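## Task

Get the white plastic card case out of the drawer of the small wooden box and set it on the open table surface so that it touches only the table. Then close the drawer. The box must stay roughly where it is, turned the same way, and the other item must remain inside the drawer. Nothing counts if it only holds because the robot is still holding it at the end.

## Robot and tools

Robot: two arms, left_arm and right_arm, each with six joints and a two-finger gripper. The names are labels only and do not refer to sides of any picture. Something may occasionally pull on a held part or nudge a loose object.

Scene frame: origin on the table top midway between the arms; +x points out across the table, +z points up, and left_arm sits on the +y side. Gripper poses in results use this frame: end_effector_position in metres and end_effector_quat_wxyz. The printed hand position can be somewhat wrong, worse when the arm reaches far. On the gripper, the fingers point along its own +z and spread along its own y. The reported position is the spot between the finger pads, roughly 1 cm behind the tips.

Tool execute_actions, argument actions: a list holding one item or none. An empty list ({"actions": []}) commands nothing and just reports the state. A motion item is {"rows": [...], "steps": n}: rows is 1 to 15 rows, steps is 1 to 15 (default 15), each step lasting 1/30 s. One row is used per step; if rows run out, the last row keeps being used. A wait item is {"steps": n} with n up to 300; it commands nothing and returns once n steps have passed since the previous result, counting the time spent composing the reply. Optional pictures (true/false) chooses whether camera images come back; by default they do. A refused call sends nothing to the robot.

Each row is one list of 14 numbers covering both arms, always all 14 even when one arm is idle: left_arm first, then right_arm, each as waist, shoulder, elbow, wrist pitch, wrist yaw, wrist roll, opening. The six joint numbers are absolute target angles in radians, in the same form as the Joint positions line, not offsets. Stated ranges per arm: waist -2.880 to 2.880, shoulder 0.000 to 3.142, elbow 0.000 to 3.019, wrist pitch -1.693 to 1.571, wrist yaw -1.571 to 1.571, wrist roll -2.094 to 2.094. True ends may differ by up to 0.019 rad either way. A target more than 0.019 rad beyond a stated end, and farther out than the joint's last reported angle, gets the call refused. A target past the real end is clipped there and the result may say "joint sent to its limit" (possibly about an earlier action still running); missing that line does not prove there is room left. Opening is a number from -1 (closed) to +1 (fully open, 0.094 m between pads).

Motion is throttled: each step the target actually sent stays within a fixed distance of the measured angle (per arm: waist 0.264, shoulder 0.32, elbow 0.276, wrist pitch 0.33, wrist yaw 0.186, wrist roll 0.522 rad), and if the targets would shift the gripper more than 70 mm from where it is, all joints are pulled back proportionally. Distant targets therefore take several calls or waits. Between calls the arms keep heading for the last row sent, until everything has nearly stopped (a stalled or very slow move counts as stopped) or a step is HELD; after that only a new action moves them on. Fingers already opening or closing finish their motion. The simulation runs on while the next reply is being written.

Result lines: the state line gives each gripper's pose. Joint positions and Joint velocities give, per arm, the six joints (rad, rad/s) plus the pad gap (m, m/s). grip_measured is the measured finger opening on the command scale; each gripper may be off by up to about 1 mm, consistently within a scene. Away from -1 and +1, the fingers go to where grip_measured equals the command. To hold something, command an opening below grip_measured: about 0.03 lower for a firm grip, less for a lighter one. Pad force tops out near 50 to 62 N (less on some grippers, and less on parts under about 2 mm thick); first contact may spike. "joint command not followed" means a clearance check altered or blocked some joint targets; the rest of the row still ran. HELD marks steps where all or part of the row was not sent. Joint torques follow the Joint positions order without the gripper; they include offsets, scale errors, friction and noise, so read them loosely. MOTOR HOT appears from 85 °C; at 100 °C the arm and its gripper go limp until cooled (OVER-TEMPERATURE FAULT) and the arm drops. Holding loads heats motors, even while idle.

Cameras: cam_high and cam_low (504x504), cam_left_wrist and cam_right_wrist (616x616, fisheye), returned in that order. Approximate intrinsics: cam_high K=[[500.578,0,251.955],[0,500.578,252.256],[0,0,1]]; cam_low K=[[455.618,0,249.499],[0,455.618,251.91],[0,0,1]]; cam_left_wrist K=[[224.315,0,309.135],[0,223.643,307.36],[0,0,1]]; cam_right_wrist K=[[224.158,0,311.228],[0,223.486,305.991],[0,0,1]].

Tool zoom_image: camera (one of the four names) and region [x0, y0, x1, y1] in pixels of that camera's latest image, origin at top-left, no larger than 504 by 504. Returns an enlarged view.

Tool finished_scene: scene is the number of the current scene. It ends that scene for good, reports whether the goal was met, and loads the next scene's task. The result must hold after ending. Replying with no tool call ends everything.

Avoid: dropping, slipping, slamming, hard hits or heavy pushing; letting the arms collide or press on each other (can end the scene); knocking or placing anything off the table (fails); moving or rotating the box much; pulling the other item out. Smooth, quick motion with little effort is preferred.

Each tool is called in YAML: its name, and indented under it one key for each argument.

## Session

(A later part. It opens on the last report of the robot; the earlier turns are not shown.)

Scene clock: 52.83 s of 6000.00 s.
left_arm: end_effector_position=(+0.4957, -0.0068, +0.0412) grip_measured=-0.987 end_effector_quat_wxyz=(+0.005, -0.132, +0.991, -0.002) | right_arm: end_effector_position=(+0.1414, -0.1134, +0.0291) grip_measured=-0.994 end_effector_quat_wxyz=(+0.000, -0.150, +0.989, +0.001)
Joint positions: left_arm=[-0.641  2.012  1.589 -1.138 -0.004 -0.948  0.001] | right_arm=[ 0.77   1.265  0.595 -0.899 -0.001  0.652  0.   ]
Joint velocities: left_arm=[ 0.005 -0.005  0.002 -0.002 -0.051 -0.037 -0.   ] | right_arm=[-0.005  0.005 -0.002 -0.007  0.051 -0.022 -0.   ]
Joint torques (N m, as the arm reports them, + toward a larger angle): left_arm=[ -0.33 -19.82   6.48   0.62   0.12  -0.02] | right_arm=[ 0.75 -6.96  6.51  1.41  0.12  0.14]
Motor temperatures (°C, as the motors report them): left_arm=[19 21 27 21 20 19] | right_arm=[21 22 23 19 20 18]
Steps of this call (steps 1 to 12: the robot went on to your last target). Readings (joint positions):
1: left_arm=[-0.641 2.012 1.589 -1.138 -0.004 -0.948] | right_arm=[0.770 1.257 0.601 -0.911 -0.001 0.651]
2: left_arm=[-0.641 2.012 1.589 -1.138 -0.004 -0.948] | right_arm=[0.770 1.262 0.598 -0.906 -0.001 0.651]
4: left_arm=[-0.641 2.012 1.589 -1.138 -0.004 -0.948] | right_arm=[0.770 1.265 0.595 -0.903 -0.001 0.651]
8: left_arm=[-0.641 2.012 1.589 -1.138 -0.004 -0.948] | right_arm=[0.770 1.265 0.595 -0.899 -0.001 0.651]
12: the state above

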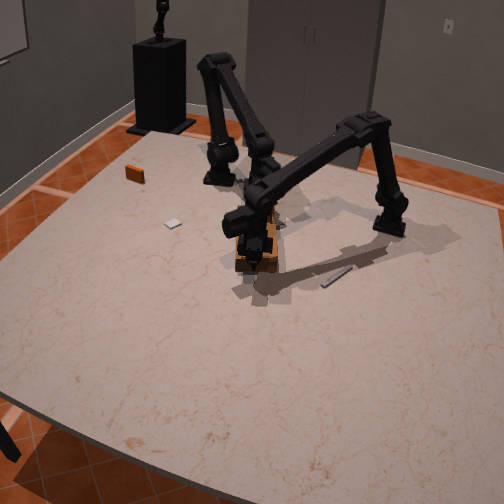

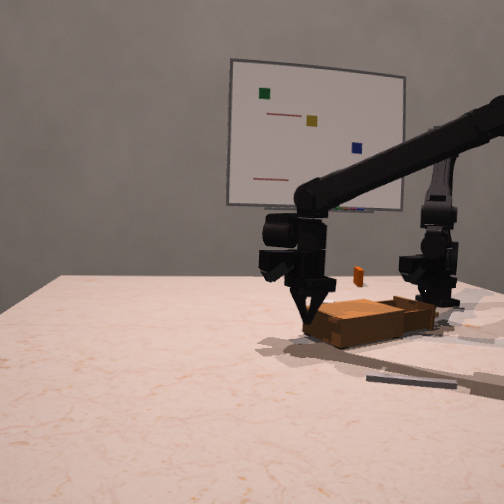

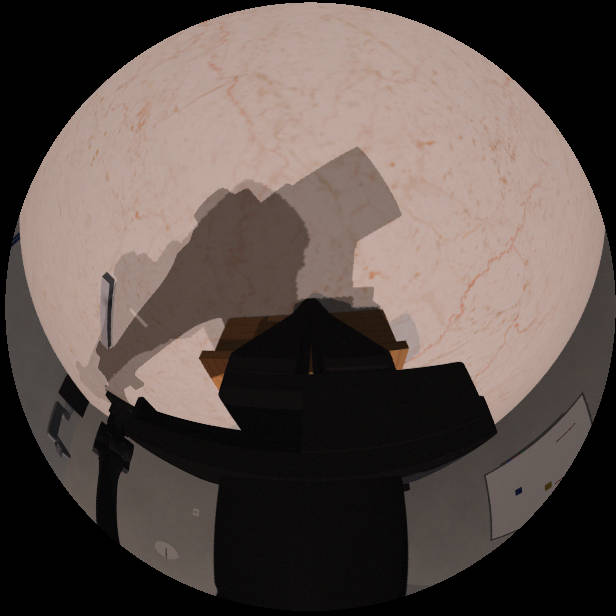

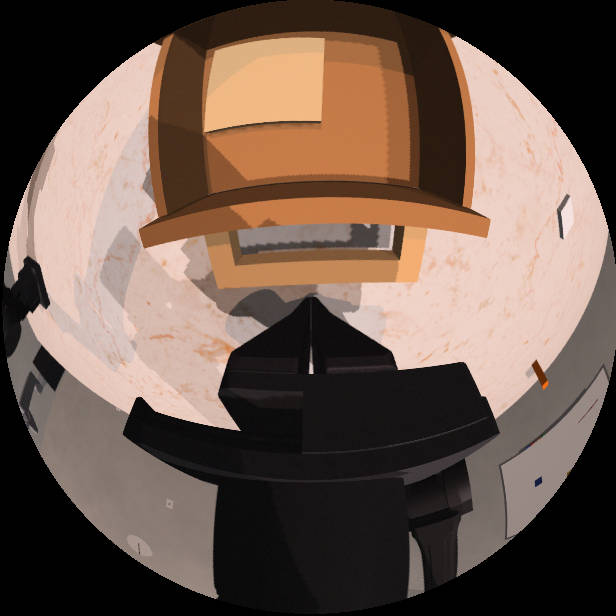

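execute_actions:
  actions:
    - {"rows":[[-0.643,2.0,1.587,-1.135,0,-0.95,-1,0.76,1.274,0.65,-0.875,0,0.65,-1],[-0.648,2.0,1.585,-1.138,0.005,-0.95,-1,0.75,1.283,0.665,-0.87,0.005,0.642,-1],[-0.653,2.0,1.583,-1.141,0.01,-0.95,-1,0.74,1.292,0.68,-0.865,0.01,0.634,-1],[-0.658,2.0,1.581,-1.144,0.015,-0.95,-1,0.73,1.301,0.695,-0.86,0.015,0.626,-1],[-0.664,2.0,1.579,-1.147,0.02,-0.95,-1,0.72,1.31,0.71,-0.855,0.02,0.618,-1],[-0.67,2.0,1.577,-1.15,0.025,-0.95,-1,0.71,1.319,0.724,-0.85,0.025,0.61,-1],[-0.676,2.0,1.575,-1.153,0.03,-0.95,-1,0.7,1.328,0.737,-0.845,0.03,0.602,-1],[-0.682,2.0,1.573,-1.156,0.035,-0.95,-1,0.691,1.337,0.749,-0.84,0.03,0.594,-1],[-0.688,2.0,1.571,-1.159,0.04,-0.95,-1,0.682,1.346,0.76,-0.835,0.03,0.586,-1],[-0.694,2.0,1.569,-1.162,0.04,-0.95,-1,0.673,1.355,0.77,-0.83,0.03,0.578,-1],[-0.694,2.0,1.567,-1.165,0.04,-0.95,-1,0.664,1.364,0.78,-0.83,0.03,0.57,-1],[-0.694,2.0,1.565,-1.165,0.04,-0.95,-1,0.655,1.373,0.79,-0.83,0.03,0.56,-1],[-0.694,2.0,1.565,-1.165,0.04,-0.95,-1,0.646,1.382,0.8,-0.83,0.03,0.55,-1],[-0.694,2.0,1.565,-1.165,0.04,-0.95,-1,0.638,1.391,0.81,-0.83,0.03,0.54,-1],[-0.694,2.0,1.565,-1.165,0.04,-0.95,-1,0.63,1.4,0.82,-0.83,0.03,0.53,-1]],"steps":15}
  pictures: false

execute_actions:
  actions:
    - {"steps":10}

Scene clock: 57.40 s of 6000.00 s.
left_arm: end_effector_position=(+0.4933, -0.0084, +0.0404) grip_measured=-0.987 end_effector_quat_wxyz=(-0.001, -0.132, +0.991, -0.007) | right_arm: end_effector_position=(+0.2025, -0.0903, +0.0366) grip_measured=-0.994 end_effector_quat_wxyz=(+0.020, -0.138, +0.990, +0.007)
Joint positions: left_arm=[-0.641  2.012  1.587 -1.138  0.011 -0.948  0.001] | right_arm=[ 0.668  1.379  0.723 -0.874  0.015  0.574  0.   ]
Joint velocities: left_arm=[-0.034 -0.005  0.002 -0.002 -0.051 -0.007 -0.   ] | right_arm=[-0.21   0.259  0.261 -0.012  0.037 -0.286 -0.   ]
Joint torques (N m, as the arm reports them, + toward a larger angle): left_arm=[ -5.38 -18.89   5.04  -0.76   1.4   -0.02] | right_arm=[-1.36 -8.37 12.78  2.78  0.66 -0.03]
Motor temperatures (°C, as the motors report them): left_arm=[19 21 27 21 20 19] | right_arm=[21 22 24 19 20 18]
Steps of this call (steps 1 to 30: the robot went on to your last target; steps 31 to 100: nothing new was sent; then 0.73 s passed at rest; steps 101 to 115: all 15 steps of this action). Readings (joint positions):
101: left_arm=[-0.641 2.012 1.589 -1.138 -0.004 -0.948] | right_arm=[0.770 1.265 0.596 -0.897 -0.001 0.652]
102: left_arm=[-0.641 2.012 1.589 -1.138 -0.003 -0.948] | right_arm=[0.769 1.266 0.597 -0.895 0.000 0.651]
104: left_arm=[-0.641 2.012 1.588 -1.138 -0.000 -0.948] | right_arm=[0.759 1.273 0.609 -0.890 0.007 0.647]
108: left_arm=[-0.641 2.012 1.588 -1.138 0.008 -0.948] | right_arm=[0.723 1.310 0.656 -0.884 0.016 0.627]
115: the state above

Scene clock: 57.73 s of 6000.00 s.
left_arm: end_effector_position=(+0.4933, -0.0084, +0.0404) grip_measured=-0.987 end_effector_quat_wxyz=(-0.001, -0.132, +0.991, -0.007) | right_arm: end_effector_position=(+0.2111, -0.0879, +0.0370) grip_measured=-0.994 end_effector_quat_wxyz=(+0.021, -0.147, +0.989, +0.008)
Joint positions: left_arm=[-0.641  2.012  1.587 -1.138  0.011 -0.948  0.001] | right_arm=[ 0.653  1.397  0.742 -0.874  0.015  0.541  0.   ]
Joint velocities: left_arm=[-0.005 -0.024  0.007 -0.007  0.007  0.066  0.001] | right_arm=[-0.005 -0.015 -0.002 -0.002  0.022 -0.037 -0.001]
Joint torques (N m, as the arm reports them, + toward a larger angle): left_arm=[ -5.31 -19.05   5.15  -0.73   1.39  -0.02] | right_arm=[-1.62 -9.14 12.48  2.84  0.65 -0.05]
Motor temperatures (°C, as the motors report them): left_arm=[19 21 27 21 20 19] | right_arm=[21 22 24 19 20 18]
Steps of this call (steps 1 to 10: the robot went on to your last target). Readings (joint positions):
1: left_arm=[-0.641 2.012 1.587 -1.138 0.011 -0.948] | right_arm=[0.661 1.386 0.731 -0.874 0.015 0.566]
2: left_arm=[-0.641 2.012 1.587 -1.138 0.011 -0.948] | right_arm=[0.657 1.393 0.737 -0.874 0.015 0.560]
4: left_arm=[-0.641 2.012 1.587 -1.138 0.011 -0.948] | right_arm=[0.653 1.397 0.742 -0.874 0.015 0.552]
8: left_arm=[-0.641 2.012 1.587 -1.138 0.011 -0.948] | right_arm=[0.653 1.397 0.742 -0.874 0.015 0.543]
10: the state above

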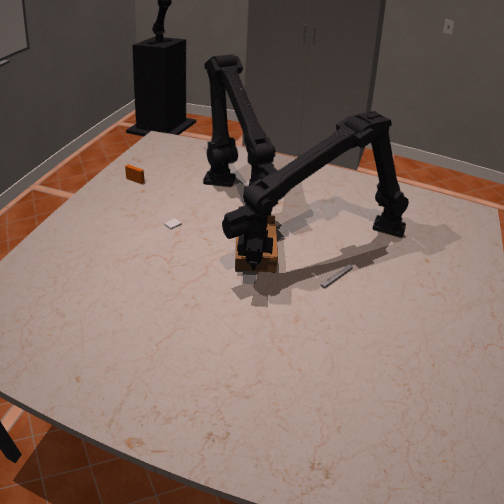

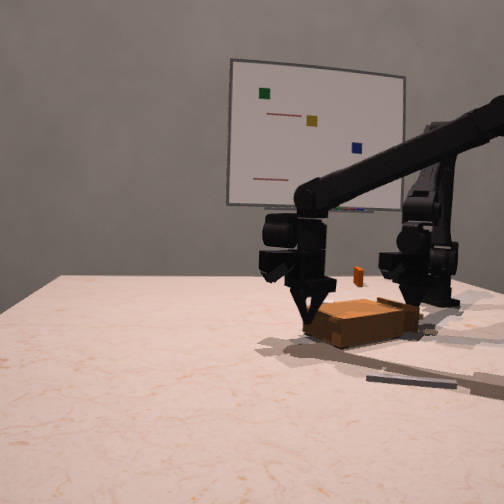

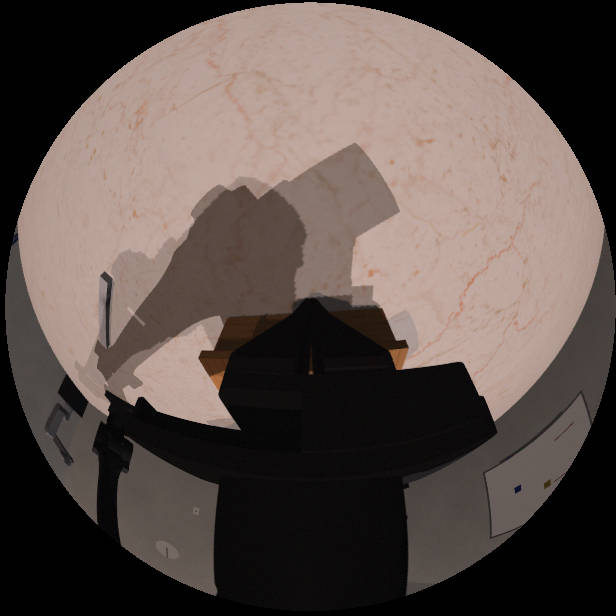

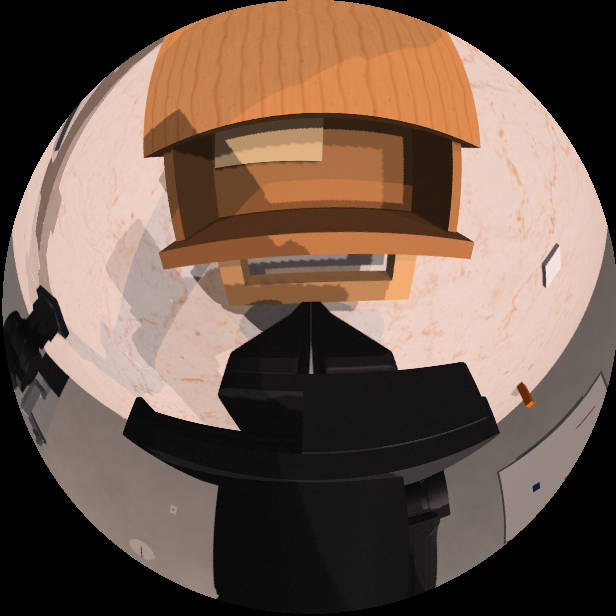

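execute_actions:
  actions:
    - {"rows":[[-0.694,2.0,1.565,-1.165,0.04,-0.95,-1,0.63,1.415,0.815,-0.84,0.03,0.53,-1],[-0.694,2.0,1.565,-1.165,0.04,-0.95,-1,0.63,1.43,0.815,-0.845,0.03,0.53,-1],[-0.694,2.0,1.565,-1.165,0.04,-0.95,-1,0.628,1.44,0.822,-0.85,0.03,0.527,-1],[-0.694,2.0,1.565,-1.165,0.04,-0.95,-1,0.622,1.449,0.832,-0.85,0.03,0.521,-1],[-0.694,2.0,1.565,-1.165,0.04,-0.95,-1,0.616,1.458,0.842,-0.85,0.03,0.515,-1],[-0.694,2.0,1.565,-1.165,0.04,-0.95,-1,0.61,1.467,0.852,-0.85,0.03,0.509,-1],[-0.694,2.0,1.565,-1.165,0.04,-0.95,-1,0.604,1.476,0.862,-0.85,0.03,0.503,-1],[-0.694,2.0,1.565,-1.165,0.04,-0.95,-1,0.598,1.485,0.872,-0.85,0.03,0.497,-1],[-0.694,2.0,1.565,-1.165,0.04,-0.95,-1,0.592,1.494,0.882,-0.85,0.03,0.491,-1],[-0.694,2.0,1.565,-1.165,0.04,-0.95,-1,0.586,1.503,0.892,-0.852,0.03,0.485,-1],[-0.694,2.0,1.565,-1.165,0.04,-0.95,-1,0.58,1.512,0.903,-0.854,0.03,0.479,-1],[-0.694,2.0,1.565,-1.165,0.04,-0.95,-1,0.574,1.521,0.914,-0.855,0.03,0.473,-1],[-0.694,2.0,1.565,-1.165,0.04,-0.95,-1,0.568,1.53,0.925,-0.856,0.03,0.467,-1],[-0.694,2.0,1.565,-1.165,0.04,-0.95,-1,0.562,1.539,0.936,-0.857,0.03,0.461,-1],[-0.694,2.0,1.565,-1.165,0.04,-0.95,-1,0.556,1.548,0.947,-0.858,0.03,0.455,-1]],"steps":15}
  pictures: false

execute_actions:
  actions:
    - {"steps":12}

Scene clock: 60.80 s of 6000.00 s.
left_arm: end_effector_position=(+0.4898, -0.0111, +0.0536) grip_measured=-0.987 end_effector_quat_wxyz=(+0.000, -0.130, +0.991, -0.014) | right_arm: end_effector_position=(+0.2228, -0.0844, +0.0291) grip_measured=-0.994 end_effector_quat_wxyz=(-0.020, -0.156, +0.987, -0.005)
Joint positions: left_arm=[-0.646  1.988  1.585 -1.147  0.019 -0.948  0.001] | right_arm=[ 0.619  1.489  0.813 -0.935 -0.016  0.487  0.   ]
Joint velocities: left_arm=[-0.024 -0.054 -0.007  0.007  0.007  0.037 -0.   ] | right_arm=[-0.034  0.132  0.115 -0.203 -0.066 -0.095 -0.   ]
Joint torques (N m, as the arm reports them, + toward a larger angle): left_arm=[ -4.74 -16.76   5.31  -0.36   0.99  -0.01] | right_arm=[-5.16 -6.53 15.56  4.94  1.76 -0.05]
Motor temperatures (°C, as the motors report them): left_arm=[19 21 26 21 20 19] | right_arm=[21 22 25 19 21 18]
Steps of this call (steps 1 to 30: the robot went on to your last target; steps 31 to 77: nothing new was sent; steps 78 to 92: all 15 steps of this action). Readings (joint positions):
78: left_arm=[-0.641 2.012 1.587 -1.138 0.011 -0.948] | right_arm=[0.653 1.397 0.742 -0.874 0.015 0.537]
79: left_arm=[-0.641 2.012 1.587 -1.138 0.011 -0.948] | right_arm=[0.653 1.400 0.742 -0.874 0.015 0.537]
81: left_arm=[-0.641 2.010 1.586 -1.138 0.013 -0.948] | right_arm=[0.653 1.407 0.745 -0.875 0.015 0.536]
85: left_arm=[-0.642 1.999 1.585 -1.143 0.018 -0.948] | right_arm=[0.646 1.431 0.760 -0.896 0.003 0.523]
92: the state above

Scene clock: 61.20 s of 6000.00 s.
left_arm: end_effector_position=(+0.4895, -0.0115, +0.0547) grip_measured=-0.987 end_effector_quat_wxyz=(+0.000, -0.129, +0.992, -0.015) | right_arm: end_effector_position=(+0.2227, -0.0846, +0.0288) grip_measured=-0.994 end_effector_quat_wxyz=(-0.025, -0.167, +0.986, -0.008)
Joint positions: left_arm=[-0.646  1.986  1.585 -1.148  0.02  -0.948  0.001] | right_arm=[ 0.619  1.496  0.82  -0.945 -0.018  0.465  0.   ]
Joint velocities: left_arm=[-0.005 -0.005  0.007  0.007 -0.051  0.037 -0.001] | right_arm=[-0.015 -0.005 -0.007 -0.017  0.051  0.037 -0.   ]
Joint torques (N m, as the arm reports them, + toward a larger angle): left_arm=[ -4.81 -17.     5.25  -0.31   0.98  -0.01] | right_arm=[-5.01 -6.38 15.67  4.57  1.74 -0.05]
Motor temperatures (°C, as the motors report them): left_arm=[19 21 26 21 20 19] | right_arm=[21 22 25 19 21 18]
Steps of this call (steps 1 to 12: the robot went on to your last target). Readings (joint positions):
1: left_arm=[-0.646 1.987 1.585 -1.147 0.020 -0.948] | right_arm=[0.619 1.492 0.817 -0.940 -0.018 0.483]
2: left_arm=[-0.646 1.986 1.585 -1.148 0.020 -0.948] | right_arm=[0.619 1.494 0.818 -0.943 -0.018 0.479]
4: left_arm=[-0.646 1.986 1.585 -1.148 0.020 -0.948] | right_arm=[0.619 1.495 0.820 -0.945 -0.018 0.473]
8: left_arm=[-0.646 1.986 1.585 -1.148 0.020 -0.948] | right_arm=[0.619 1.496 0.820 -0.945 -0.018 0.467]
12: the state above

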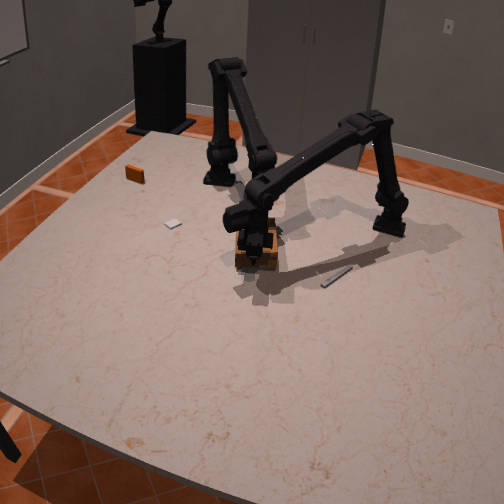

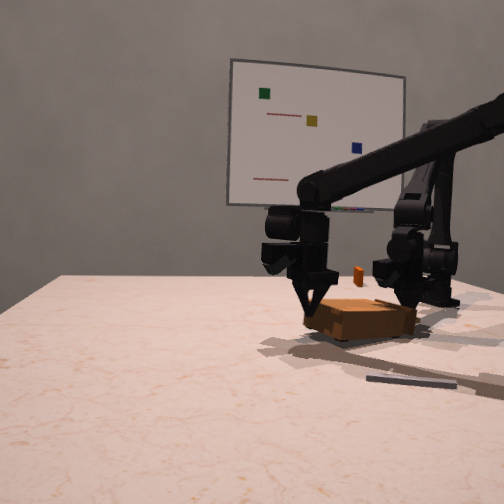

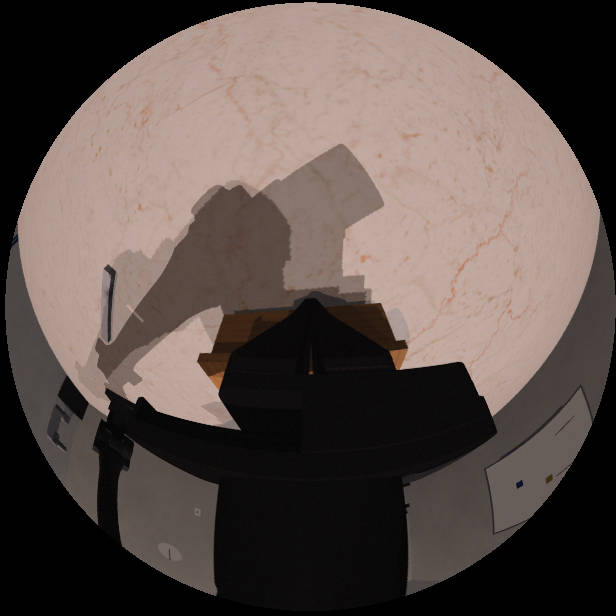

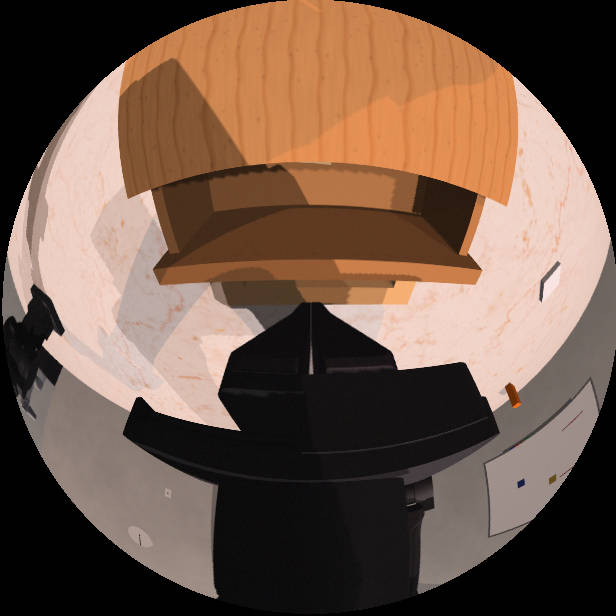

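execute_actions:
  actions:
    - {"rows":[[-0.688,2.0,1.568,-1.16,0.035,-0.95,-1,0.567,1.535,0.925,-0.865,0.025,0.47,-1],[-0.682,2.002,1.571,-1.157,0.03,-0.95,-1,0.578,1.522,0.905,-0.87,0.02,0.48,-1],[-0.676,2.004,1.574,-1.154,0.025,-0.95,-1,0.589,1.51,0.885,-0.875,0.015,0.49,-1],[-0.67,2.006,1.577,-1.151,0.02,-0.95,-1,0.6,1.497,0.865,-0.88,0.01,0.5,-1],[-0.664,2.008,1.58,-1.148,0.015,-0.95,-1,0.61,1.485,0.846,-0.885,0.005,0.51,-1],[-0.658,2.01,1.583,-1.145,0.01,-0.95,-1,0.62,1.472,0.828,-0.885,0,0.52,-1],[-0.652,2.012,1.586,-1.142,0.005,-0.95,-1,0.628,1.46,0.812,-0.885,0,0.53,-1],[-0.646,2.014,1.589,-1.139,0,-0.95,-1,0.635,1.448,0.798,-0.885,0,0.535,-1],[-0.641,2.016,1.592,-1.136,0,-0.95,-1,0.641,1.436,0.785,-0.885,0,0.54,-1],[-0.638,2.018,1.595,-1.133,0,-0.95,-1,0.646,1.424,0.773,-0.885,0,0.54,-1],[-0.638,2.02,1.598,-1.13,0,-0.95,-1,0.651,1.412,0.762,-0.885,0,0.54,-1],[-0.638,2.02,1.6,-1.13,0,-0.95,-1,0.656,1.4,0.752,-0.885,0,0.54,-1]],"steps":15}
  pictures: false

execute_actions:
  actions:
    - {"steps":10}

Scene clock: 64.17 s of 6000.00 s.
left_arm: end_effector_position=(+0.4944, -0.0072, +0.0442) grip_measured=-0.987 end_effector_quat_wxyz=(+0.006, -0.132, +0.991, -0.005) | right_arm: end_effector_position=(+0.2082, -0.0889, +0.0344) grip_measured=-0.994 end_effector_quat_wxyz=(+0.001, -0.153, +0.988, +0.003)
Joint positions: left_arm=[-0.642  2.005  1.585 -1.137 -0.002 -0.948  0.001] | right_arm=[ 0.649  1.418  0.756 -0.903 -0.003  0.525  0.   ]
Joint velocities: left_arm=[ 0.024  0.015  0.007 -0.002  0.095  0.007 -0.001] | right_arm=[ 0.063 -0.142 -0.085 -0.012 -0.051  0.154 -0.   ]
Joint torques (N m, as the arm reports them, + toward a larger angle): left_arm=[  0.4  -17.06   7.48   0.6    0.05  -0.02] | right_arm=[  1.23 -10.8    6.43   1.46   0.18   0.14]
Motor temperatures (°C, as the motors report them): left_arm=[19 21 26 21 20 19] | right_arm=[21 22 26 19 21 18]
Steps of this call (steps 1 to 30: the robot went on to your last target; steps 31 to 74: nothing new was sent; steps 75 to 89: all 15 steps of this action). Readings (joint positions):
75: left_arm=[-0.646 1.986 1.585 -1.148 0.020 -0.948] | right_arm=[0.619 1.496 0.820 -0.945 -0.018 0.464]
76: left_arm=[-0.646 1.986 1.585 -1.148 0.019 -0.948] | right_arm=[0.619 1.496 0.820 -0.946 -0.019 0.465]
78: left_arm=[-0.646 1.986 1.585 -1.147 0.015 -0.948] | right_arm=[0.619 1.494 0.820 -0.947 -0.020 0.472]
82: left_arm=[-0.646 1.989 1.585 -1.144 0.004 -0.948] | right_arm=[0.627 1.480 0.808 -0.937 -0.011 0.498]
89: the state above

Scene clock: 64.50 s of 6000.00 s.
left_arm: end_effector_position=(+0.4945, -0.0070, +0.0436) grip_measured=-0.987 end_effector_quat_wxyz=(+0.005, -0.132, +0.991, -0.004) | right_arm: end_effector_position=(+0.2075, -0.0884, +0.0352) grip_measured=-0.994 end_effector_quat_wxyz=(+0.003, -0.151, +0.989, +0.004)
Joint positions: left_arm=[-0.641  2.006  1.585 -1.137 -0.002 -0.948  0.001] | right_arm=[ 0.651  1.413  0.754 -0.901 -0.003  0.531  0.   ]
Joint velocities: left_arm=[ 0.005 -0.015 -0.012 -0.002 -0.007  0.022 -0.   ] | right_arm=[ 0.005 -0.005  0.012  0.002 -0.037 -0.007  0.   ]
Joint torques (N m, as the arm reports them, + toward a larger angle): left_arm=[ -0.02 -17.17   7.63   0.61   0.03  -0.01] | right_arm=[  1.09 -11.04   6.36   1.49   0.18   0.1 ]
Motor temperatures (°C, as the motors report them): left_arm=[19 21 26 21 20 19] | right_arm=[21 22 26 19 21 18]
Steps of this call (steps 1 to 10: the robot went on to your last target). Readings (joint positions):
1: left_arm=[-0.641 2.005 1.585 -1.137 -0.002 -0.948] | right_arm=[0.651 1.414 0.754 -0.903 -0.003 0.526]
2: left_arm=[-0.641 2.006 1.585 -1.137 -0.002 -0.948] | right_arm=[0.651 1.413 0.754 -0.903 -0.003 0.527]
4: left_arm=[-0.641 2.006 1.585 -1.137 -0.002 -0.948] | right_arm=[0.651 1.413 0.754 -0.901 -0.003 0.529]
8: left_arm=[-0.641 2.006 1.585 -1.137 -0.002 -0.948] | right_arm=[0.651 1.413 0.754 -0.901 -0.003 0.530]
10: the state above

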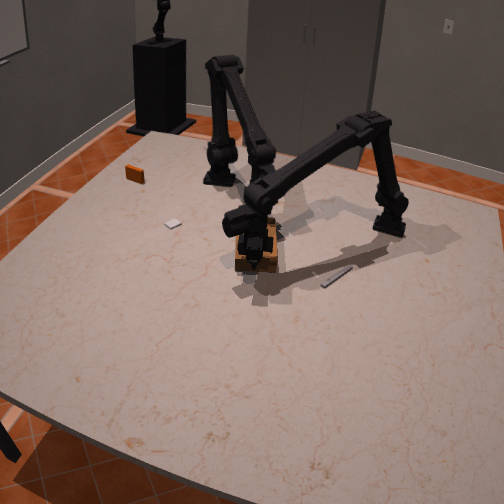

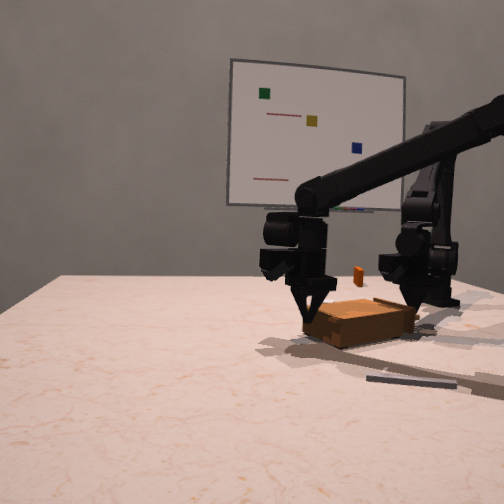

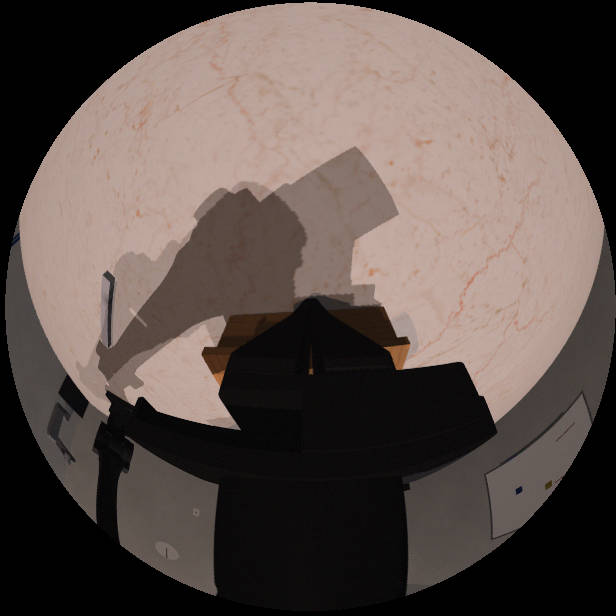

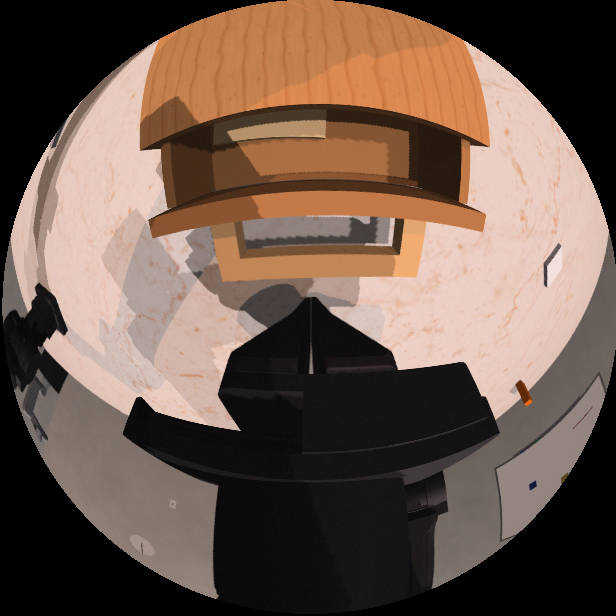

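execute_actions:
  actions:
    - {"rows":[[-0.64,2.02,1.595,-1.135,0,-0.95,-1,0.65,1.43,0.76,-0.88,0,0.535,-1],[-0.64,2.02,1.59,-1.135,0,-0.95,-1,0.65,1.445,0.77,-0.875,0,0.535,-1],[-0.643,2.02,1.59,-1.135,0,-0.95,-1,0.648,1.448,0.78,-0.87,0,0.535,-1],[-0.643,2.02,1.588,-1.135,0,-0.95,-1,0.645,1.448,0.79,-0.87,0,0.53,-1],[-0.645,2.02,1.586,-1.138,0.005,-0.95,-1,0.64,1.45,0.805,-0.868,0.005,0.525,-1],[-0.65,2.02,1.584,-1.141,0.01,-0.95,-1,0.634,1.455,0.82,-0.865,0.01,0.52,-1],[-0.657,2.02,1.582,-1.144,0.015,-0.95,-1,0.627,1.461,0.834,-0.862,0.015,0.515,-1],[-0.664,2.02,1.58,-1.147,0.02,-0.95,-1,0.62,1.467,0.847,-0.859,0.02,0.51,-1],[-0.671,2.02,1.577,-1.15,0.025,-0.95,-1,0.613,1.473,0.859,-0.856,0.025,0.505,-1],[-0.678,2.02,1.574,-1.154,0.03,-0.95,-1,0.607,1.479,0.87,-0.853,0.03,0.5,-1],[-0.685,2.02,1.571,-1.158,0.035,-0.95,-1,0.601,1.485,0.88,-0.85,0.03,0.495,-1],[-0.692,2.02,1.568,-1.162,0.04,-0.95,-1,0.596,1.491,0.889,-0.85,0.03,0.49,-1],[-0.694,2.02,1.565,-1.165,0.04,-0.95,-1,0.591,1.497,0.898,-0.85,0.03,0.485,-1],[-0.694,2.02,1.565,-1.165,0.04,-0.95,-1,0.586,1.503,0.907,-0.85,0.03,0.48,-1],[-0.694,2.02,1.565,-1.165,0.04,-0.95,-1,0.581,1.509,0.916,-0.85,0.03,0.475,-1]],"steps":15}
  pictures: false

execute_actions:
  actions:
    - {"steps":10}

Scene clock: 67.73 s of 6000.00 s.
left_arm: end_effector_position=(+0.4924, -0.0084, +0.0429) grip_measured=-0.987 end_effector_quat_wxyz=(-0.001, -0.132, +0.991, -0.008) | right_arm: end_effector_position=(+0.2315, -0.0819, +0.0284) grip_measured=-0.994 end_effector_quat_wxyz=(+0.007, -0.151, +0.989, -0.002)
Joint positions: left_arm=[-0.641  2.006  1.583 -1.137  0.012 -0.948  0.001] | right_arm=[ 0.621  1.48   0.802 -0.884  0.013  0.501  0.   ]
Joint velocities: left_arm=[-0.005 -0.005 -0.012 -0.002  0.037  0.007 -0.001] | right_arm=[-0.083  0.093  0.11  -0.007 -0.11  -0.081 -0.002]
Joint torques (N m, as the arm reports them, + toward a larger angle): left_arm=[ -5.12 -17.     5.44  -0.73   1.34  -0.02] | right_arm=[-2.48 -8.39 14.33  2.4   0.74 -0.04]
Motor temperatures (°C, as the motors report them): left_arm=[19 21 26 21 20 19] | right_arm=[21 22 26 19 21 18]
Steps of this call (steps 1 to 15: the robot went on to your last target; steps 16 to 82: nothing new was sent; steps 83 to 97: all 15 steps of this action). Readings (joint positions):
83: left_arm=[-0.641 2.006 1.585 -1.137 -0.002 -0.948] | right_arm=[0.651 1.413 0.754 -0.901 -0.003 0.532]
84: left_arm=[-0.641 2.006 1.585 -1.137 -0.002 -0.948] | right_arm=[0.651 1.415 0.754 -0.898 -0.003 0.532]
86: left_arm=[-0.641 2.006 1.585 -1.137 -0.002 -0.948] | right_arm=[0.651 1.424 0.754 -0.891 -0.003 0.532]
90: left_arm=[-0.641 2.006 1.585 -1.137 0.003 -0.948] | right_arm=[0.644 1.447 0.765 -0.885 0.012 0.528]
97: the state above

Scene clock: 68.07 s of 6000.00 s.
left_arm: end_effector_position=(+0.4924, -0.0084, +0.0429) grip_measured=-0.987 end_effector_quat_wxyz=(-0.001, -0.132, +0.991, -0.008) | right_arm: end_effector_position=(+0.2409, -0.0787, +0.0288) grip_measured=-0.994 end_effector_quat_wxyz=(+0.009, -0.153, +0.988, -0.001)
Joint positions: left_arm=[-0.641  2.006  1.583 -1.137  0.012 -0.948  0.001] | right_arm=[ 0.608  1.499  0.825 -0.884  0.013  0.483  0.   ]
Joint velocities: left_arm=[-0.024  0.005  0.017 -0.012  0.007 -0.022  0.   ] | right_arm=[-0.005 -0.005  0.007 -0.002  0.051  0.051  0.001]
Joint torques (N m, as the arm reports them, + toward a larger angle): left_arm=[ -5.27 -16.94   5.29  -0.8    1.34  -0.01] | right_arm=[-1.52 -9.85 13.25  2.32  0.71  0.01]
Motor temperatures (°C, as the motors report them): left_arm=[19 21 26 21 20 19] | right_arm=[21 22 26 19 21 18]
Steps of this call (steps 1 to 10: the robot went on to your last target). Readings (joint positions):
1: left_arm=[-0.641 2.006 1.583 -1.137 0.012 -0.948] | right_arm=[0.618 1.484 0.807 -0.884 0.013 0.497]
2: left_arm=[-0.641 2.006 1.583 -1.137 0.012 -0.948] | right_arm=[0.615 1.488 0.812 -0.884 0.013 0.494]
4: left_arm=[-0.641 2.006 1.583 -1.137 0.012 -0.948] | right_arm=[0.610 1.496 0.822 -0.884 0.013 0.489]
8: left_arm=[-0.641 2.006 1.583 -1.137 0.012 -0.948] | right_arm=[0.608 1.499 0.825 -0.884 0.013 0.485]
10: the state above

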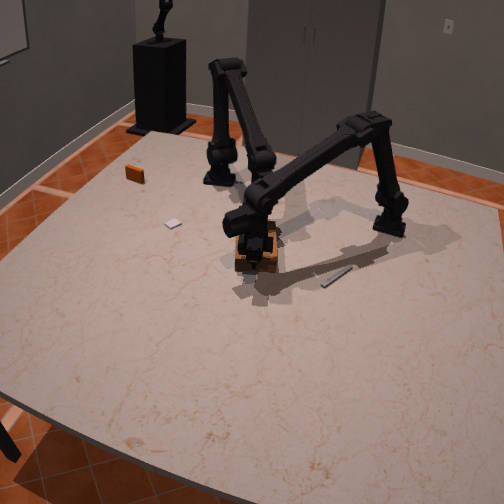

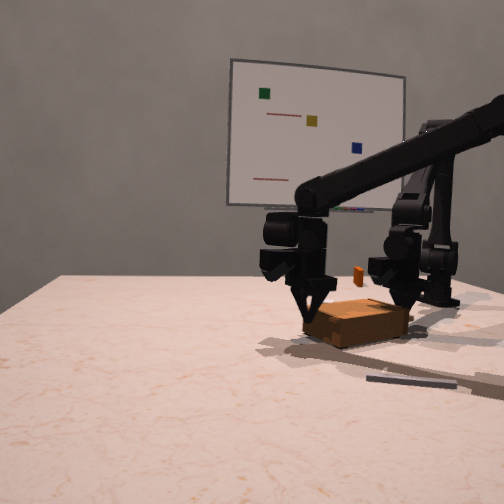

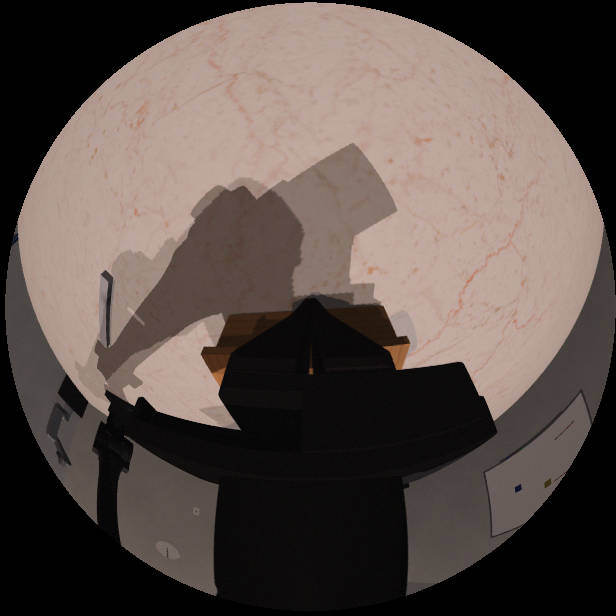

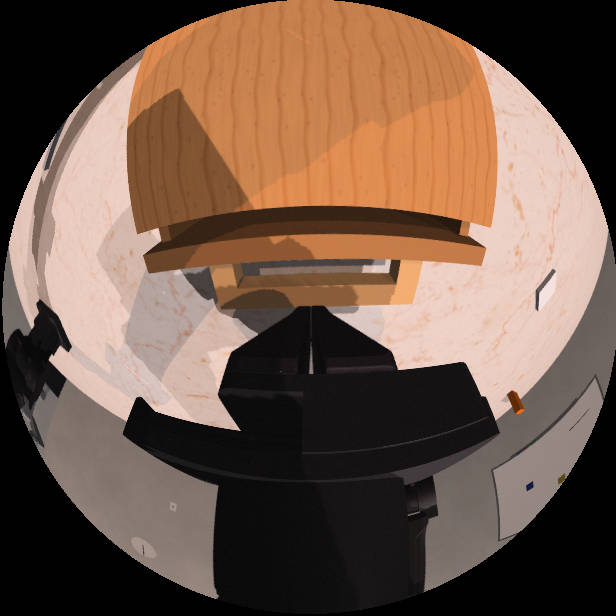

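execute_actions:
  actions:
    - {"rows":[[-0.694,2.02,1.565,-1.165,0.04,-0.95,-1,0.576,1.515,0.925,-0.85,0.03,0.47,-1],[-0.694,2.02,1.565,-1.165,0.04,-0.95,-1,0.573,1.518,0.93,-0.85,0.03,0.468,-1],[-0.694,2.02,1.565,-1.165,0.04,-0.95,-1,0.57,1.522,0.936,-0.85,0.03,0.465,-1],[-0.694,2.02,1.565,-1.165,0.04,-0.95,-1,0.567,1.525,0.941,-0.85,0.03,0.463,-1],[-0.694,2.02,1.565,-1.165,0.04,-0.95,-1,0.564,1.529,0.947,-0.85,0.03,0.46,-1],[-0.694,2.02,1.565,-1.165,0.04,-0.95,-1,0.561,1.532,0.952,-0.85,0.03,0.458,-1],[-0.694,2.02,1.565,-1.165,0.04,-0.95,-1,0.558,1.536,0.958,-0.85,0.03,0.456,-1],[-0.694,2.02,1.565,-1.165,0.04,-0.95,-1,0.555,1.539,0.963,-0.85,0.03,0.454,-1],[-0.694,2.02,1.565,-1.165,0.04,-0.95,-1,0.552,1.543,0.969,-0.85,0.03,0.452,-1],[-0.694,2.02,1.565,-1.165,0.04,-0.95,-1,0.55,1.545,0.972,-0.85,0.03,0.45,-1]],"steps":15}

Scene clock: 71.83 s of 6000.00 s.
left_arm: end_effector_position=(+0.4925, -0.0083, +0.0429) grip_measured=-0.987 end_effector_quat_wxyz=(-0.000, -0.132, +0.991, -0.008) | right_arm: end_effector_position=(+0.2504, -0.0756, +0.0290) grip_measured=-0.994 end_effector_quat_wxyz=(+0.004, -0.157, +0.988, -0.001)
Joint positions: left_arm=[-0.641  2.006  1.583 -1.137  0.011 -0.948  0.001] | right_arm=[ 0.593  1.523  0.854 -0.895  0.006  0.459  0.   ]
Joint velocities: left_arm=[-0.005 -0.005  0.012 -0.002 -0.037  0.007 -0.   ] | right_arm=[-0.005 -0.005 -0.007 -0.007  0.007 -0.022 -0.002]
Joint torques (N m, as the arm reports them, + toward a larger angle): left_arm=[ -5.21 -17.06   5.32  -0.76   1.37  -0.01] | right_arm=[-3.48 -9.29 15.58  2.8   0.96  0.  ]
Motor temperatures (°C, as the motors report them): left_arm=[19 21 26 21 20 19] | right_arm=[21 22 27 19 21 18]
Steps of this call (steps 1 to 30: the robot went on to your last target; steps 31 to 98: nothing new was sent; steps 99 to 113: all 15 steps of this action). Readings (joint positions):
99: left_arm=[-0.641 2.006 1.583 -1.137 0.012 -0.948] | right_arm=[0.608 1.499 0.825 -0.884 0.013 0.481]
100: left_arm=[-0.641 2.006 1.583 -1.137 0.012 -0.948] | right_arm=[0.608 1.500 0.826 -0.884 0.012 0.480]
102: left_arm=[-0.641 2.006 1.583 -1.137 0.012 -0.948] | right_arm=[0.606 1.502 0.828 -0.884 0.012 0.477]
106: left_arm=[-0.641 2.006 1.583 -1.137 0.012 -0.948] | right_arm=[0.594 1.521 0.850 -0.889 0.007 0.469]
113: the state above

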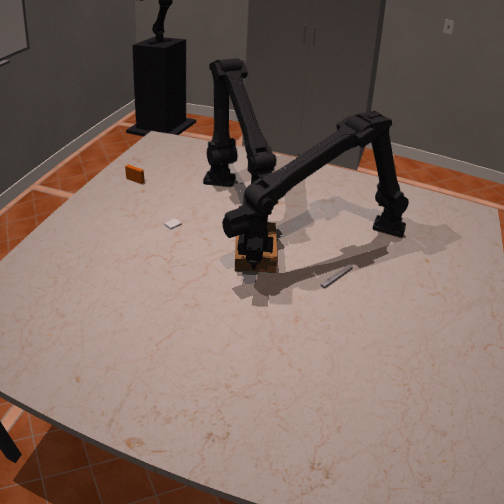

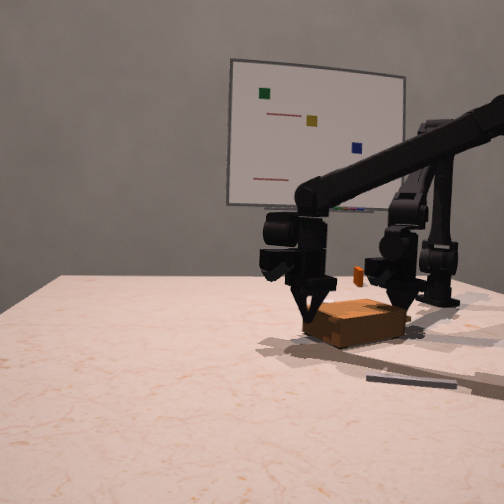

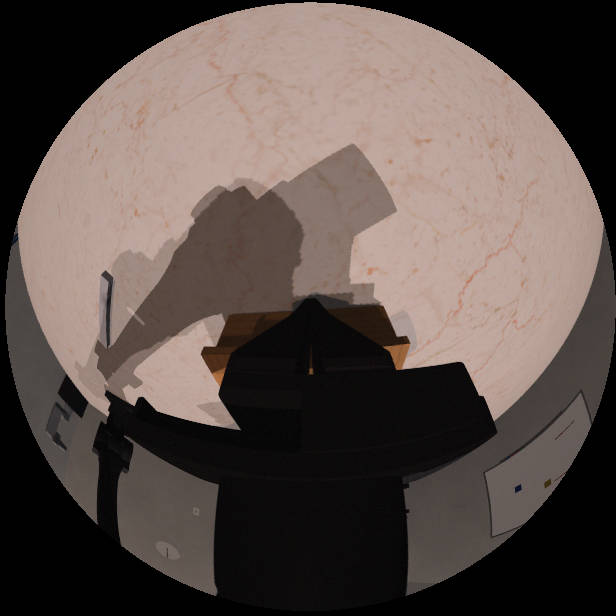

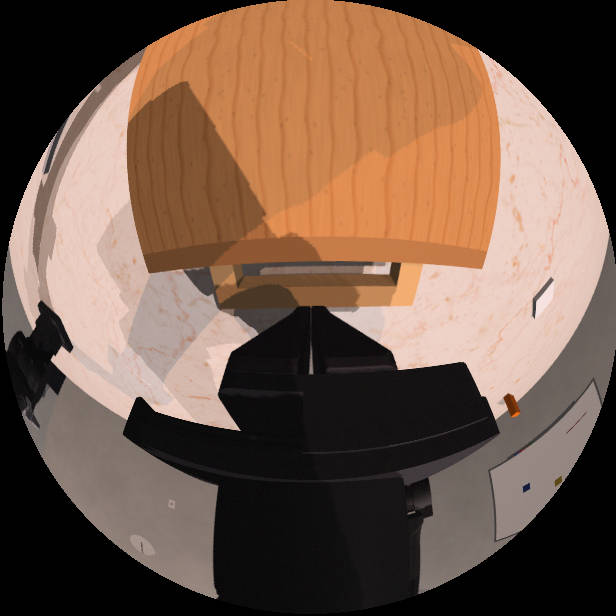

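Stopped hard and looks shut. Relax and retreat.

execute_actions:
  actions:
    - {"rows":[[-0.685,2.02,1.57,-1.16,0.033,-0.95,-1,0.558,1.54,0.955,-0.855,0.025,0.455,-1],[-0.676,2.02,1.575,-1.155,0.027,-0.95,-1,0.566,1.535,0.935,-0.86,0.02,0.46,-1],[-0.667,2.02,1.58,-1.15,0.02,-0.95,-1,0.574,1.53,0.915,-0.87,0.015,0.46,-1],[-0.658,2.02,1.585,-1.143,0.013,-0.95,-1,0.582,1.525,0.895,-0.875,0.01,0.46,-1],[-0.65,2.02,1.59,-1.138,0.007,-0.95,-1,0.59,1.52,0.875,-0.88,0.005,0.465,-1],[-0.641,2.02,1.595,-1.133,0,-0.95,-1,0.6,1.505,0.855,-0.885,0,0.475,-1],[-0.637,2.02,1.61,-1.133,0,-0.95,-1,0.61,1.485,0.835,-0.885,0,0.49,-1],[-0.633,2.02,1.63,-1.133,0,-0.95,-1,0.622,1.465,0.815,-0.885,0,0.5,-1],[-0.63,2.01,1.65,-1.133,0,-0.95,-1,0.634,1.44,0.795,-0.885,0,0.515,-1],[-0.63,2.0,1.665,-1.133,0,-0.95,-1,0.645,1.415,0.775,-0.885,0,0.53,-1],[-0.63,1.98,1.68,-1.133,0,-0.95,-1,0.656,1.39,0.755,-0.885,0,0.54,-1],[-0.63,1.96,1.68,-1.133,0,-0.95,-1,0.656,1.36,0.752,-0.885,0,0.54,-1],[-0.63,1.94,1.68,-1.133,0,-0.95,-1,0.656,1.33,0.752,-0.885,0,0.54,-1],[-0.63,1.92,1.68,-1.133,0,-0.95,-1,0.656,1.3,0.752,-0.885,0,0.54,-1]],"steps":15}

execute_actions:
  actions:
    - {"steps":10}

zoom_image:
  camera: "cam_right_wrist"
  region: [100,50,540,350]

Scene clock: 74.80 s of 6000.00 s.
left_arm: end_effector_position=(+0.5055, -0.0152, +0.0651) grip_measured=-0.987 end_effector_quat_wxyz=(+0.022, -0.132, +0.991, -0.023) | right_arm: end_effector_position=(+0.2073, -0.0867, +0.0483) grip_measured=-0.994 end_effector_quat_wxyz=(+0.023, -0.161, +0.987, +0.018)
Joint positions: left_arm=[-0.64   1.987  1.615 -1.134 -0.    -0.948  0.001] | right_arm=[ 0.656  1.36   0.742 -0.894 -0.     0.516  0.   ]
Joint velocities: left_arm=[-0.005 -0.337  0.007 -0.007 -0.007 -0.081  0.001] | right_arm=[ 0.112 -0.845 -0.076  0.002  0.022  0.051  0.   ]
Joint torques (N m, as the arm reports them, + toward a larger angle): left_arm=[  0.71 -21.64  10.94   0.46  -0.05  -0.01] | right_arm=[-0.08 -9.49  7.84  1.14  0.09  0.13]
Motor temperatures (°C, as the motors report them): left_arm=[19 21 26 21 20 19] | right_arm=[21 22 28 19 21 18]
Steps of this call (steps 1 to 15: the robot went on to your last target; steps 16 to 74: nothing new was sent; steps 75 to 89: all 15 steps of this action). Readings (joint positions):
75: left_arm=[-0.641 2.006 1.583 -1.137 0.011 -0.948] | right_arm=[0.593 1.523 0.854 -0.895 0.005 0.457]
76: left_arm=[-0.641 2.006 1.583 -1.136 0.009 -0.948] | right_arm=[0.593 1.523 0.854 -0.896 0.004 0.457]
78: left_arm=[-0.641 2.006 1.583 -1.135 0.005 -0.948] | right_arm=[0.593 1.523 0.854 -0.898 0.002 0.457]
82: left_arm=[-0.641 2.006 1.584 -1.134 -0.000 -0.948] | right_arm=[0.597 1.516 0.843 -0.898 -0.000 0.468]
89: the state above

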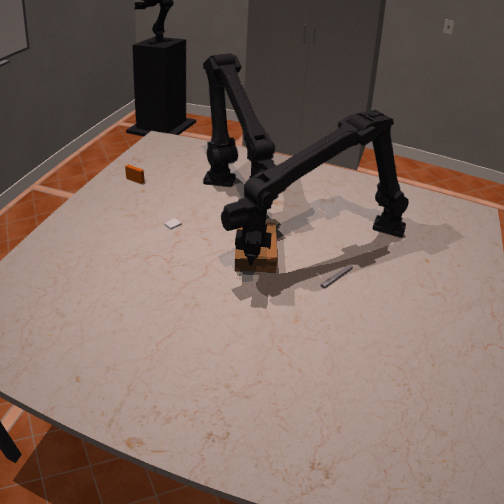

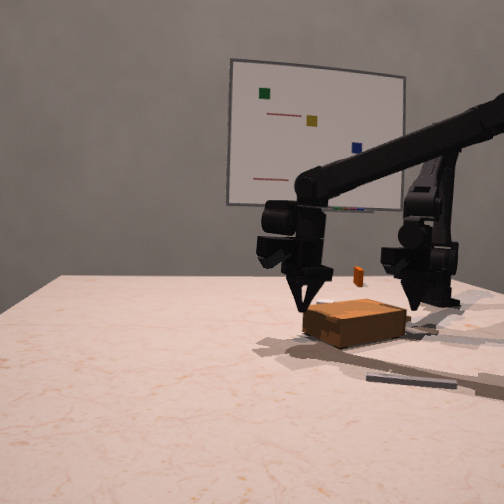

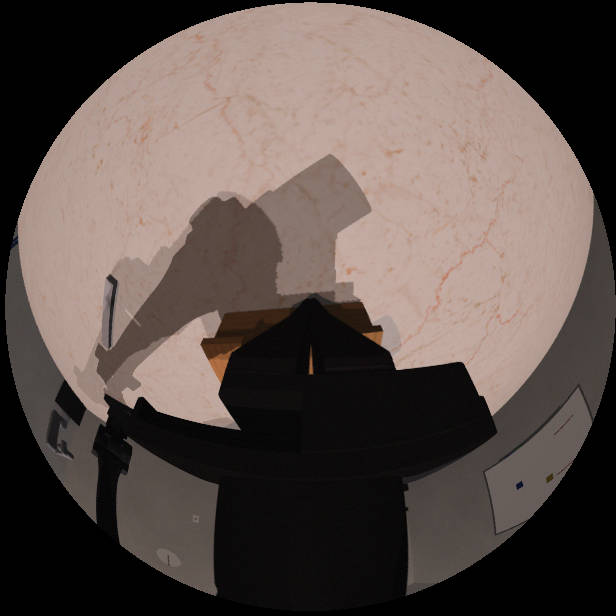

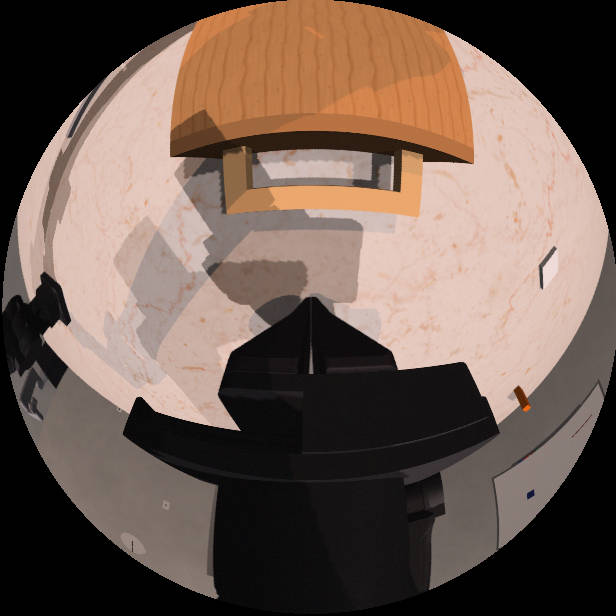

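Scene clock: 75.13 s of 6000.00 s.
left_arm: end_effector_position=(+0.5146, -0.0226, +0.1146) grip_measured=-0.987 end_effector_quat_wxyz=(+0.054, -0.132, +0.988, -0.057) | right_arm: end_effector_position=(+0.2100, -0.0827, +0.0697) grip_measured=-0.994 end_effector_quat_wxyz=(+0.049, -0.155, +0.986, +0.040)
Joint positions: left_arm=[-0.64   1.92   1.639 -1.134 -0.    -0.948  0.001] | right_arm=[ 0.658  1.292  0.742 -0.894 -0.     0.53   0.   ]
Joint velocities: left_arm=[-0.005  0.015  0.012 -0.012 -0.007 -0.037  0.001] | right_arm=[-0.015  0.005 -0.002  0.002 -0.022 -0.007  0.   ]
Joint torques (N m, as the arm reports them, + toward a larger angle): left_arm=[  0.91 -17.46   9.85   0.59  -0.05  -0.02] | right_arm=[ 0.4  -8.54  7.96  1.32  0.09  0.11]
Motor temperatures (°C, as the motors report them): left_arm=[19 21 26 21 20 19] | right_arm=[21 22 27 19 21 18]
Steps of this call (steps 1 to 10: the robot went on to your last target). Readings (joint positions):
1: left_arm=[-0.640 1.976 1.615 -1.134 -0.000 -0.948] | right_arm=[0.658 1.335 0.742 -0.894 -0.000 0.519]
2: left_arm=[-0.640 1.965 1.617 -1.134 -0.000 -0.948] | right_arm=[0.658 1.314 0.742 -0.894 -0.000 0.521]
4: left_arm=[-0.640 1.944 1.624 -1.134 -0.000 -0.948] | right_arm=[0.658 1.291 0.742 -0.894 -0.000 0.525]
8: left_arm=[-0.640 1.921 1.638 -1.134 -0.000 -0.948] | right_arm=[0.658 1.291 0.742 -0.894 -0.000 0.529]
10: the state above

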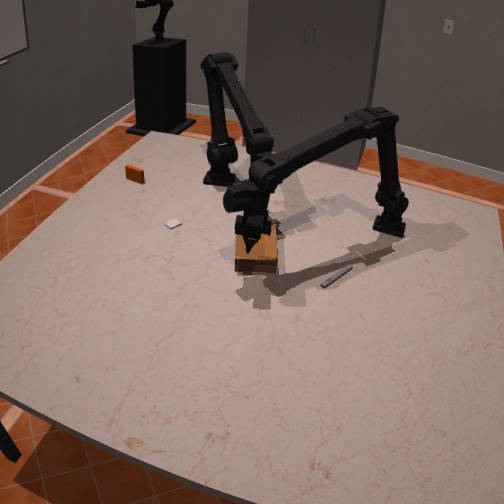

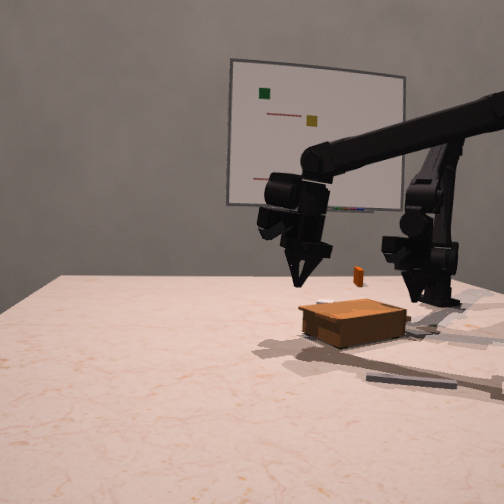

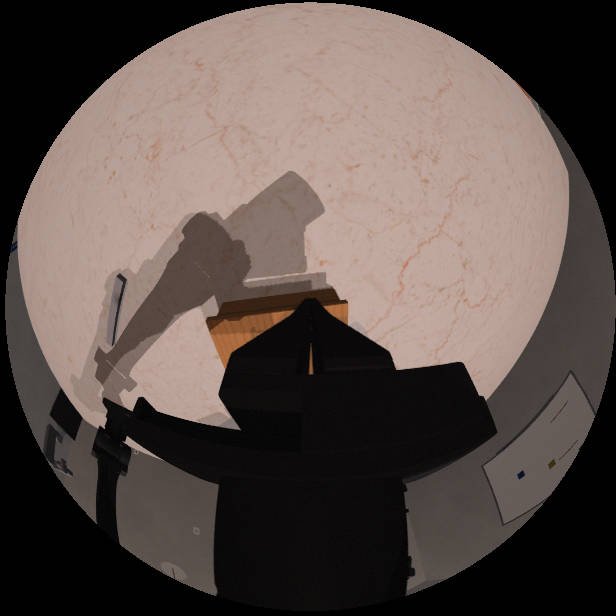

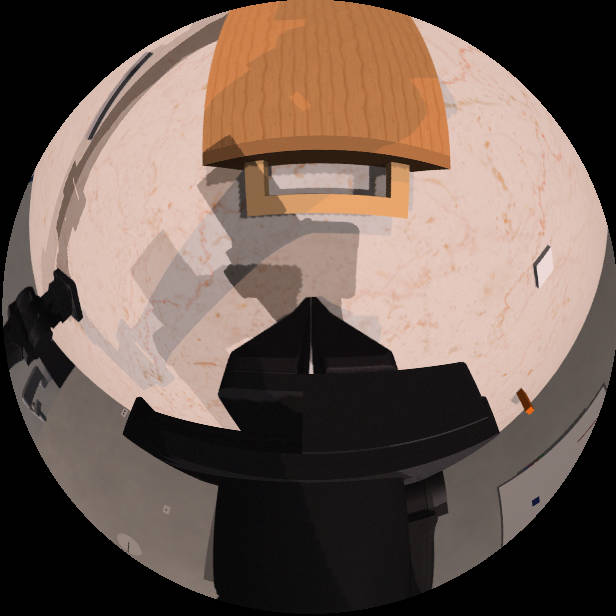

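Region (100, 50, 540, 350) of cam_right_wrist's 616x616 image, scaled by 1.145, with more detail than that image has; it fills the top 344 rows of this view, and the rest is white.

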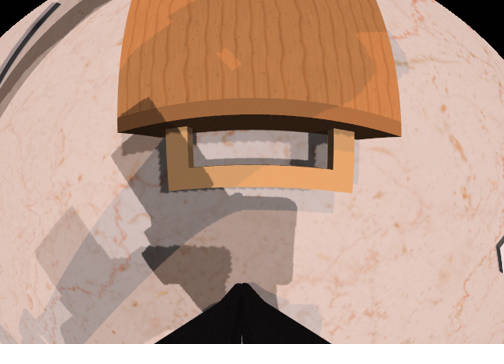

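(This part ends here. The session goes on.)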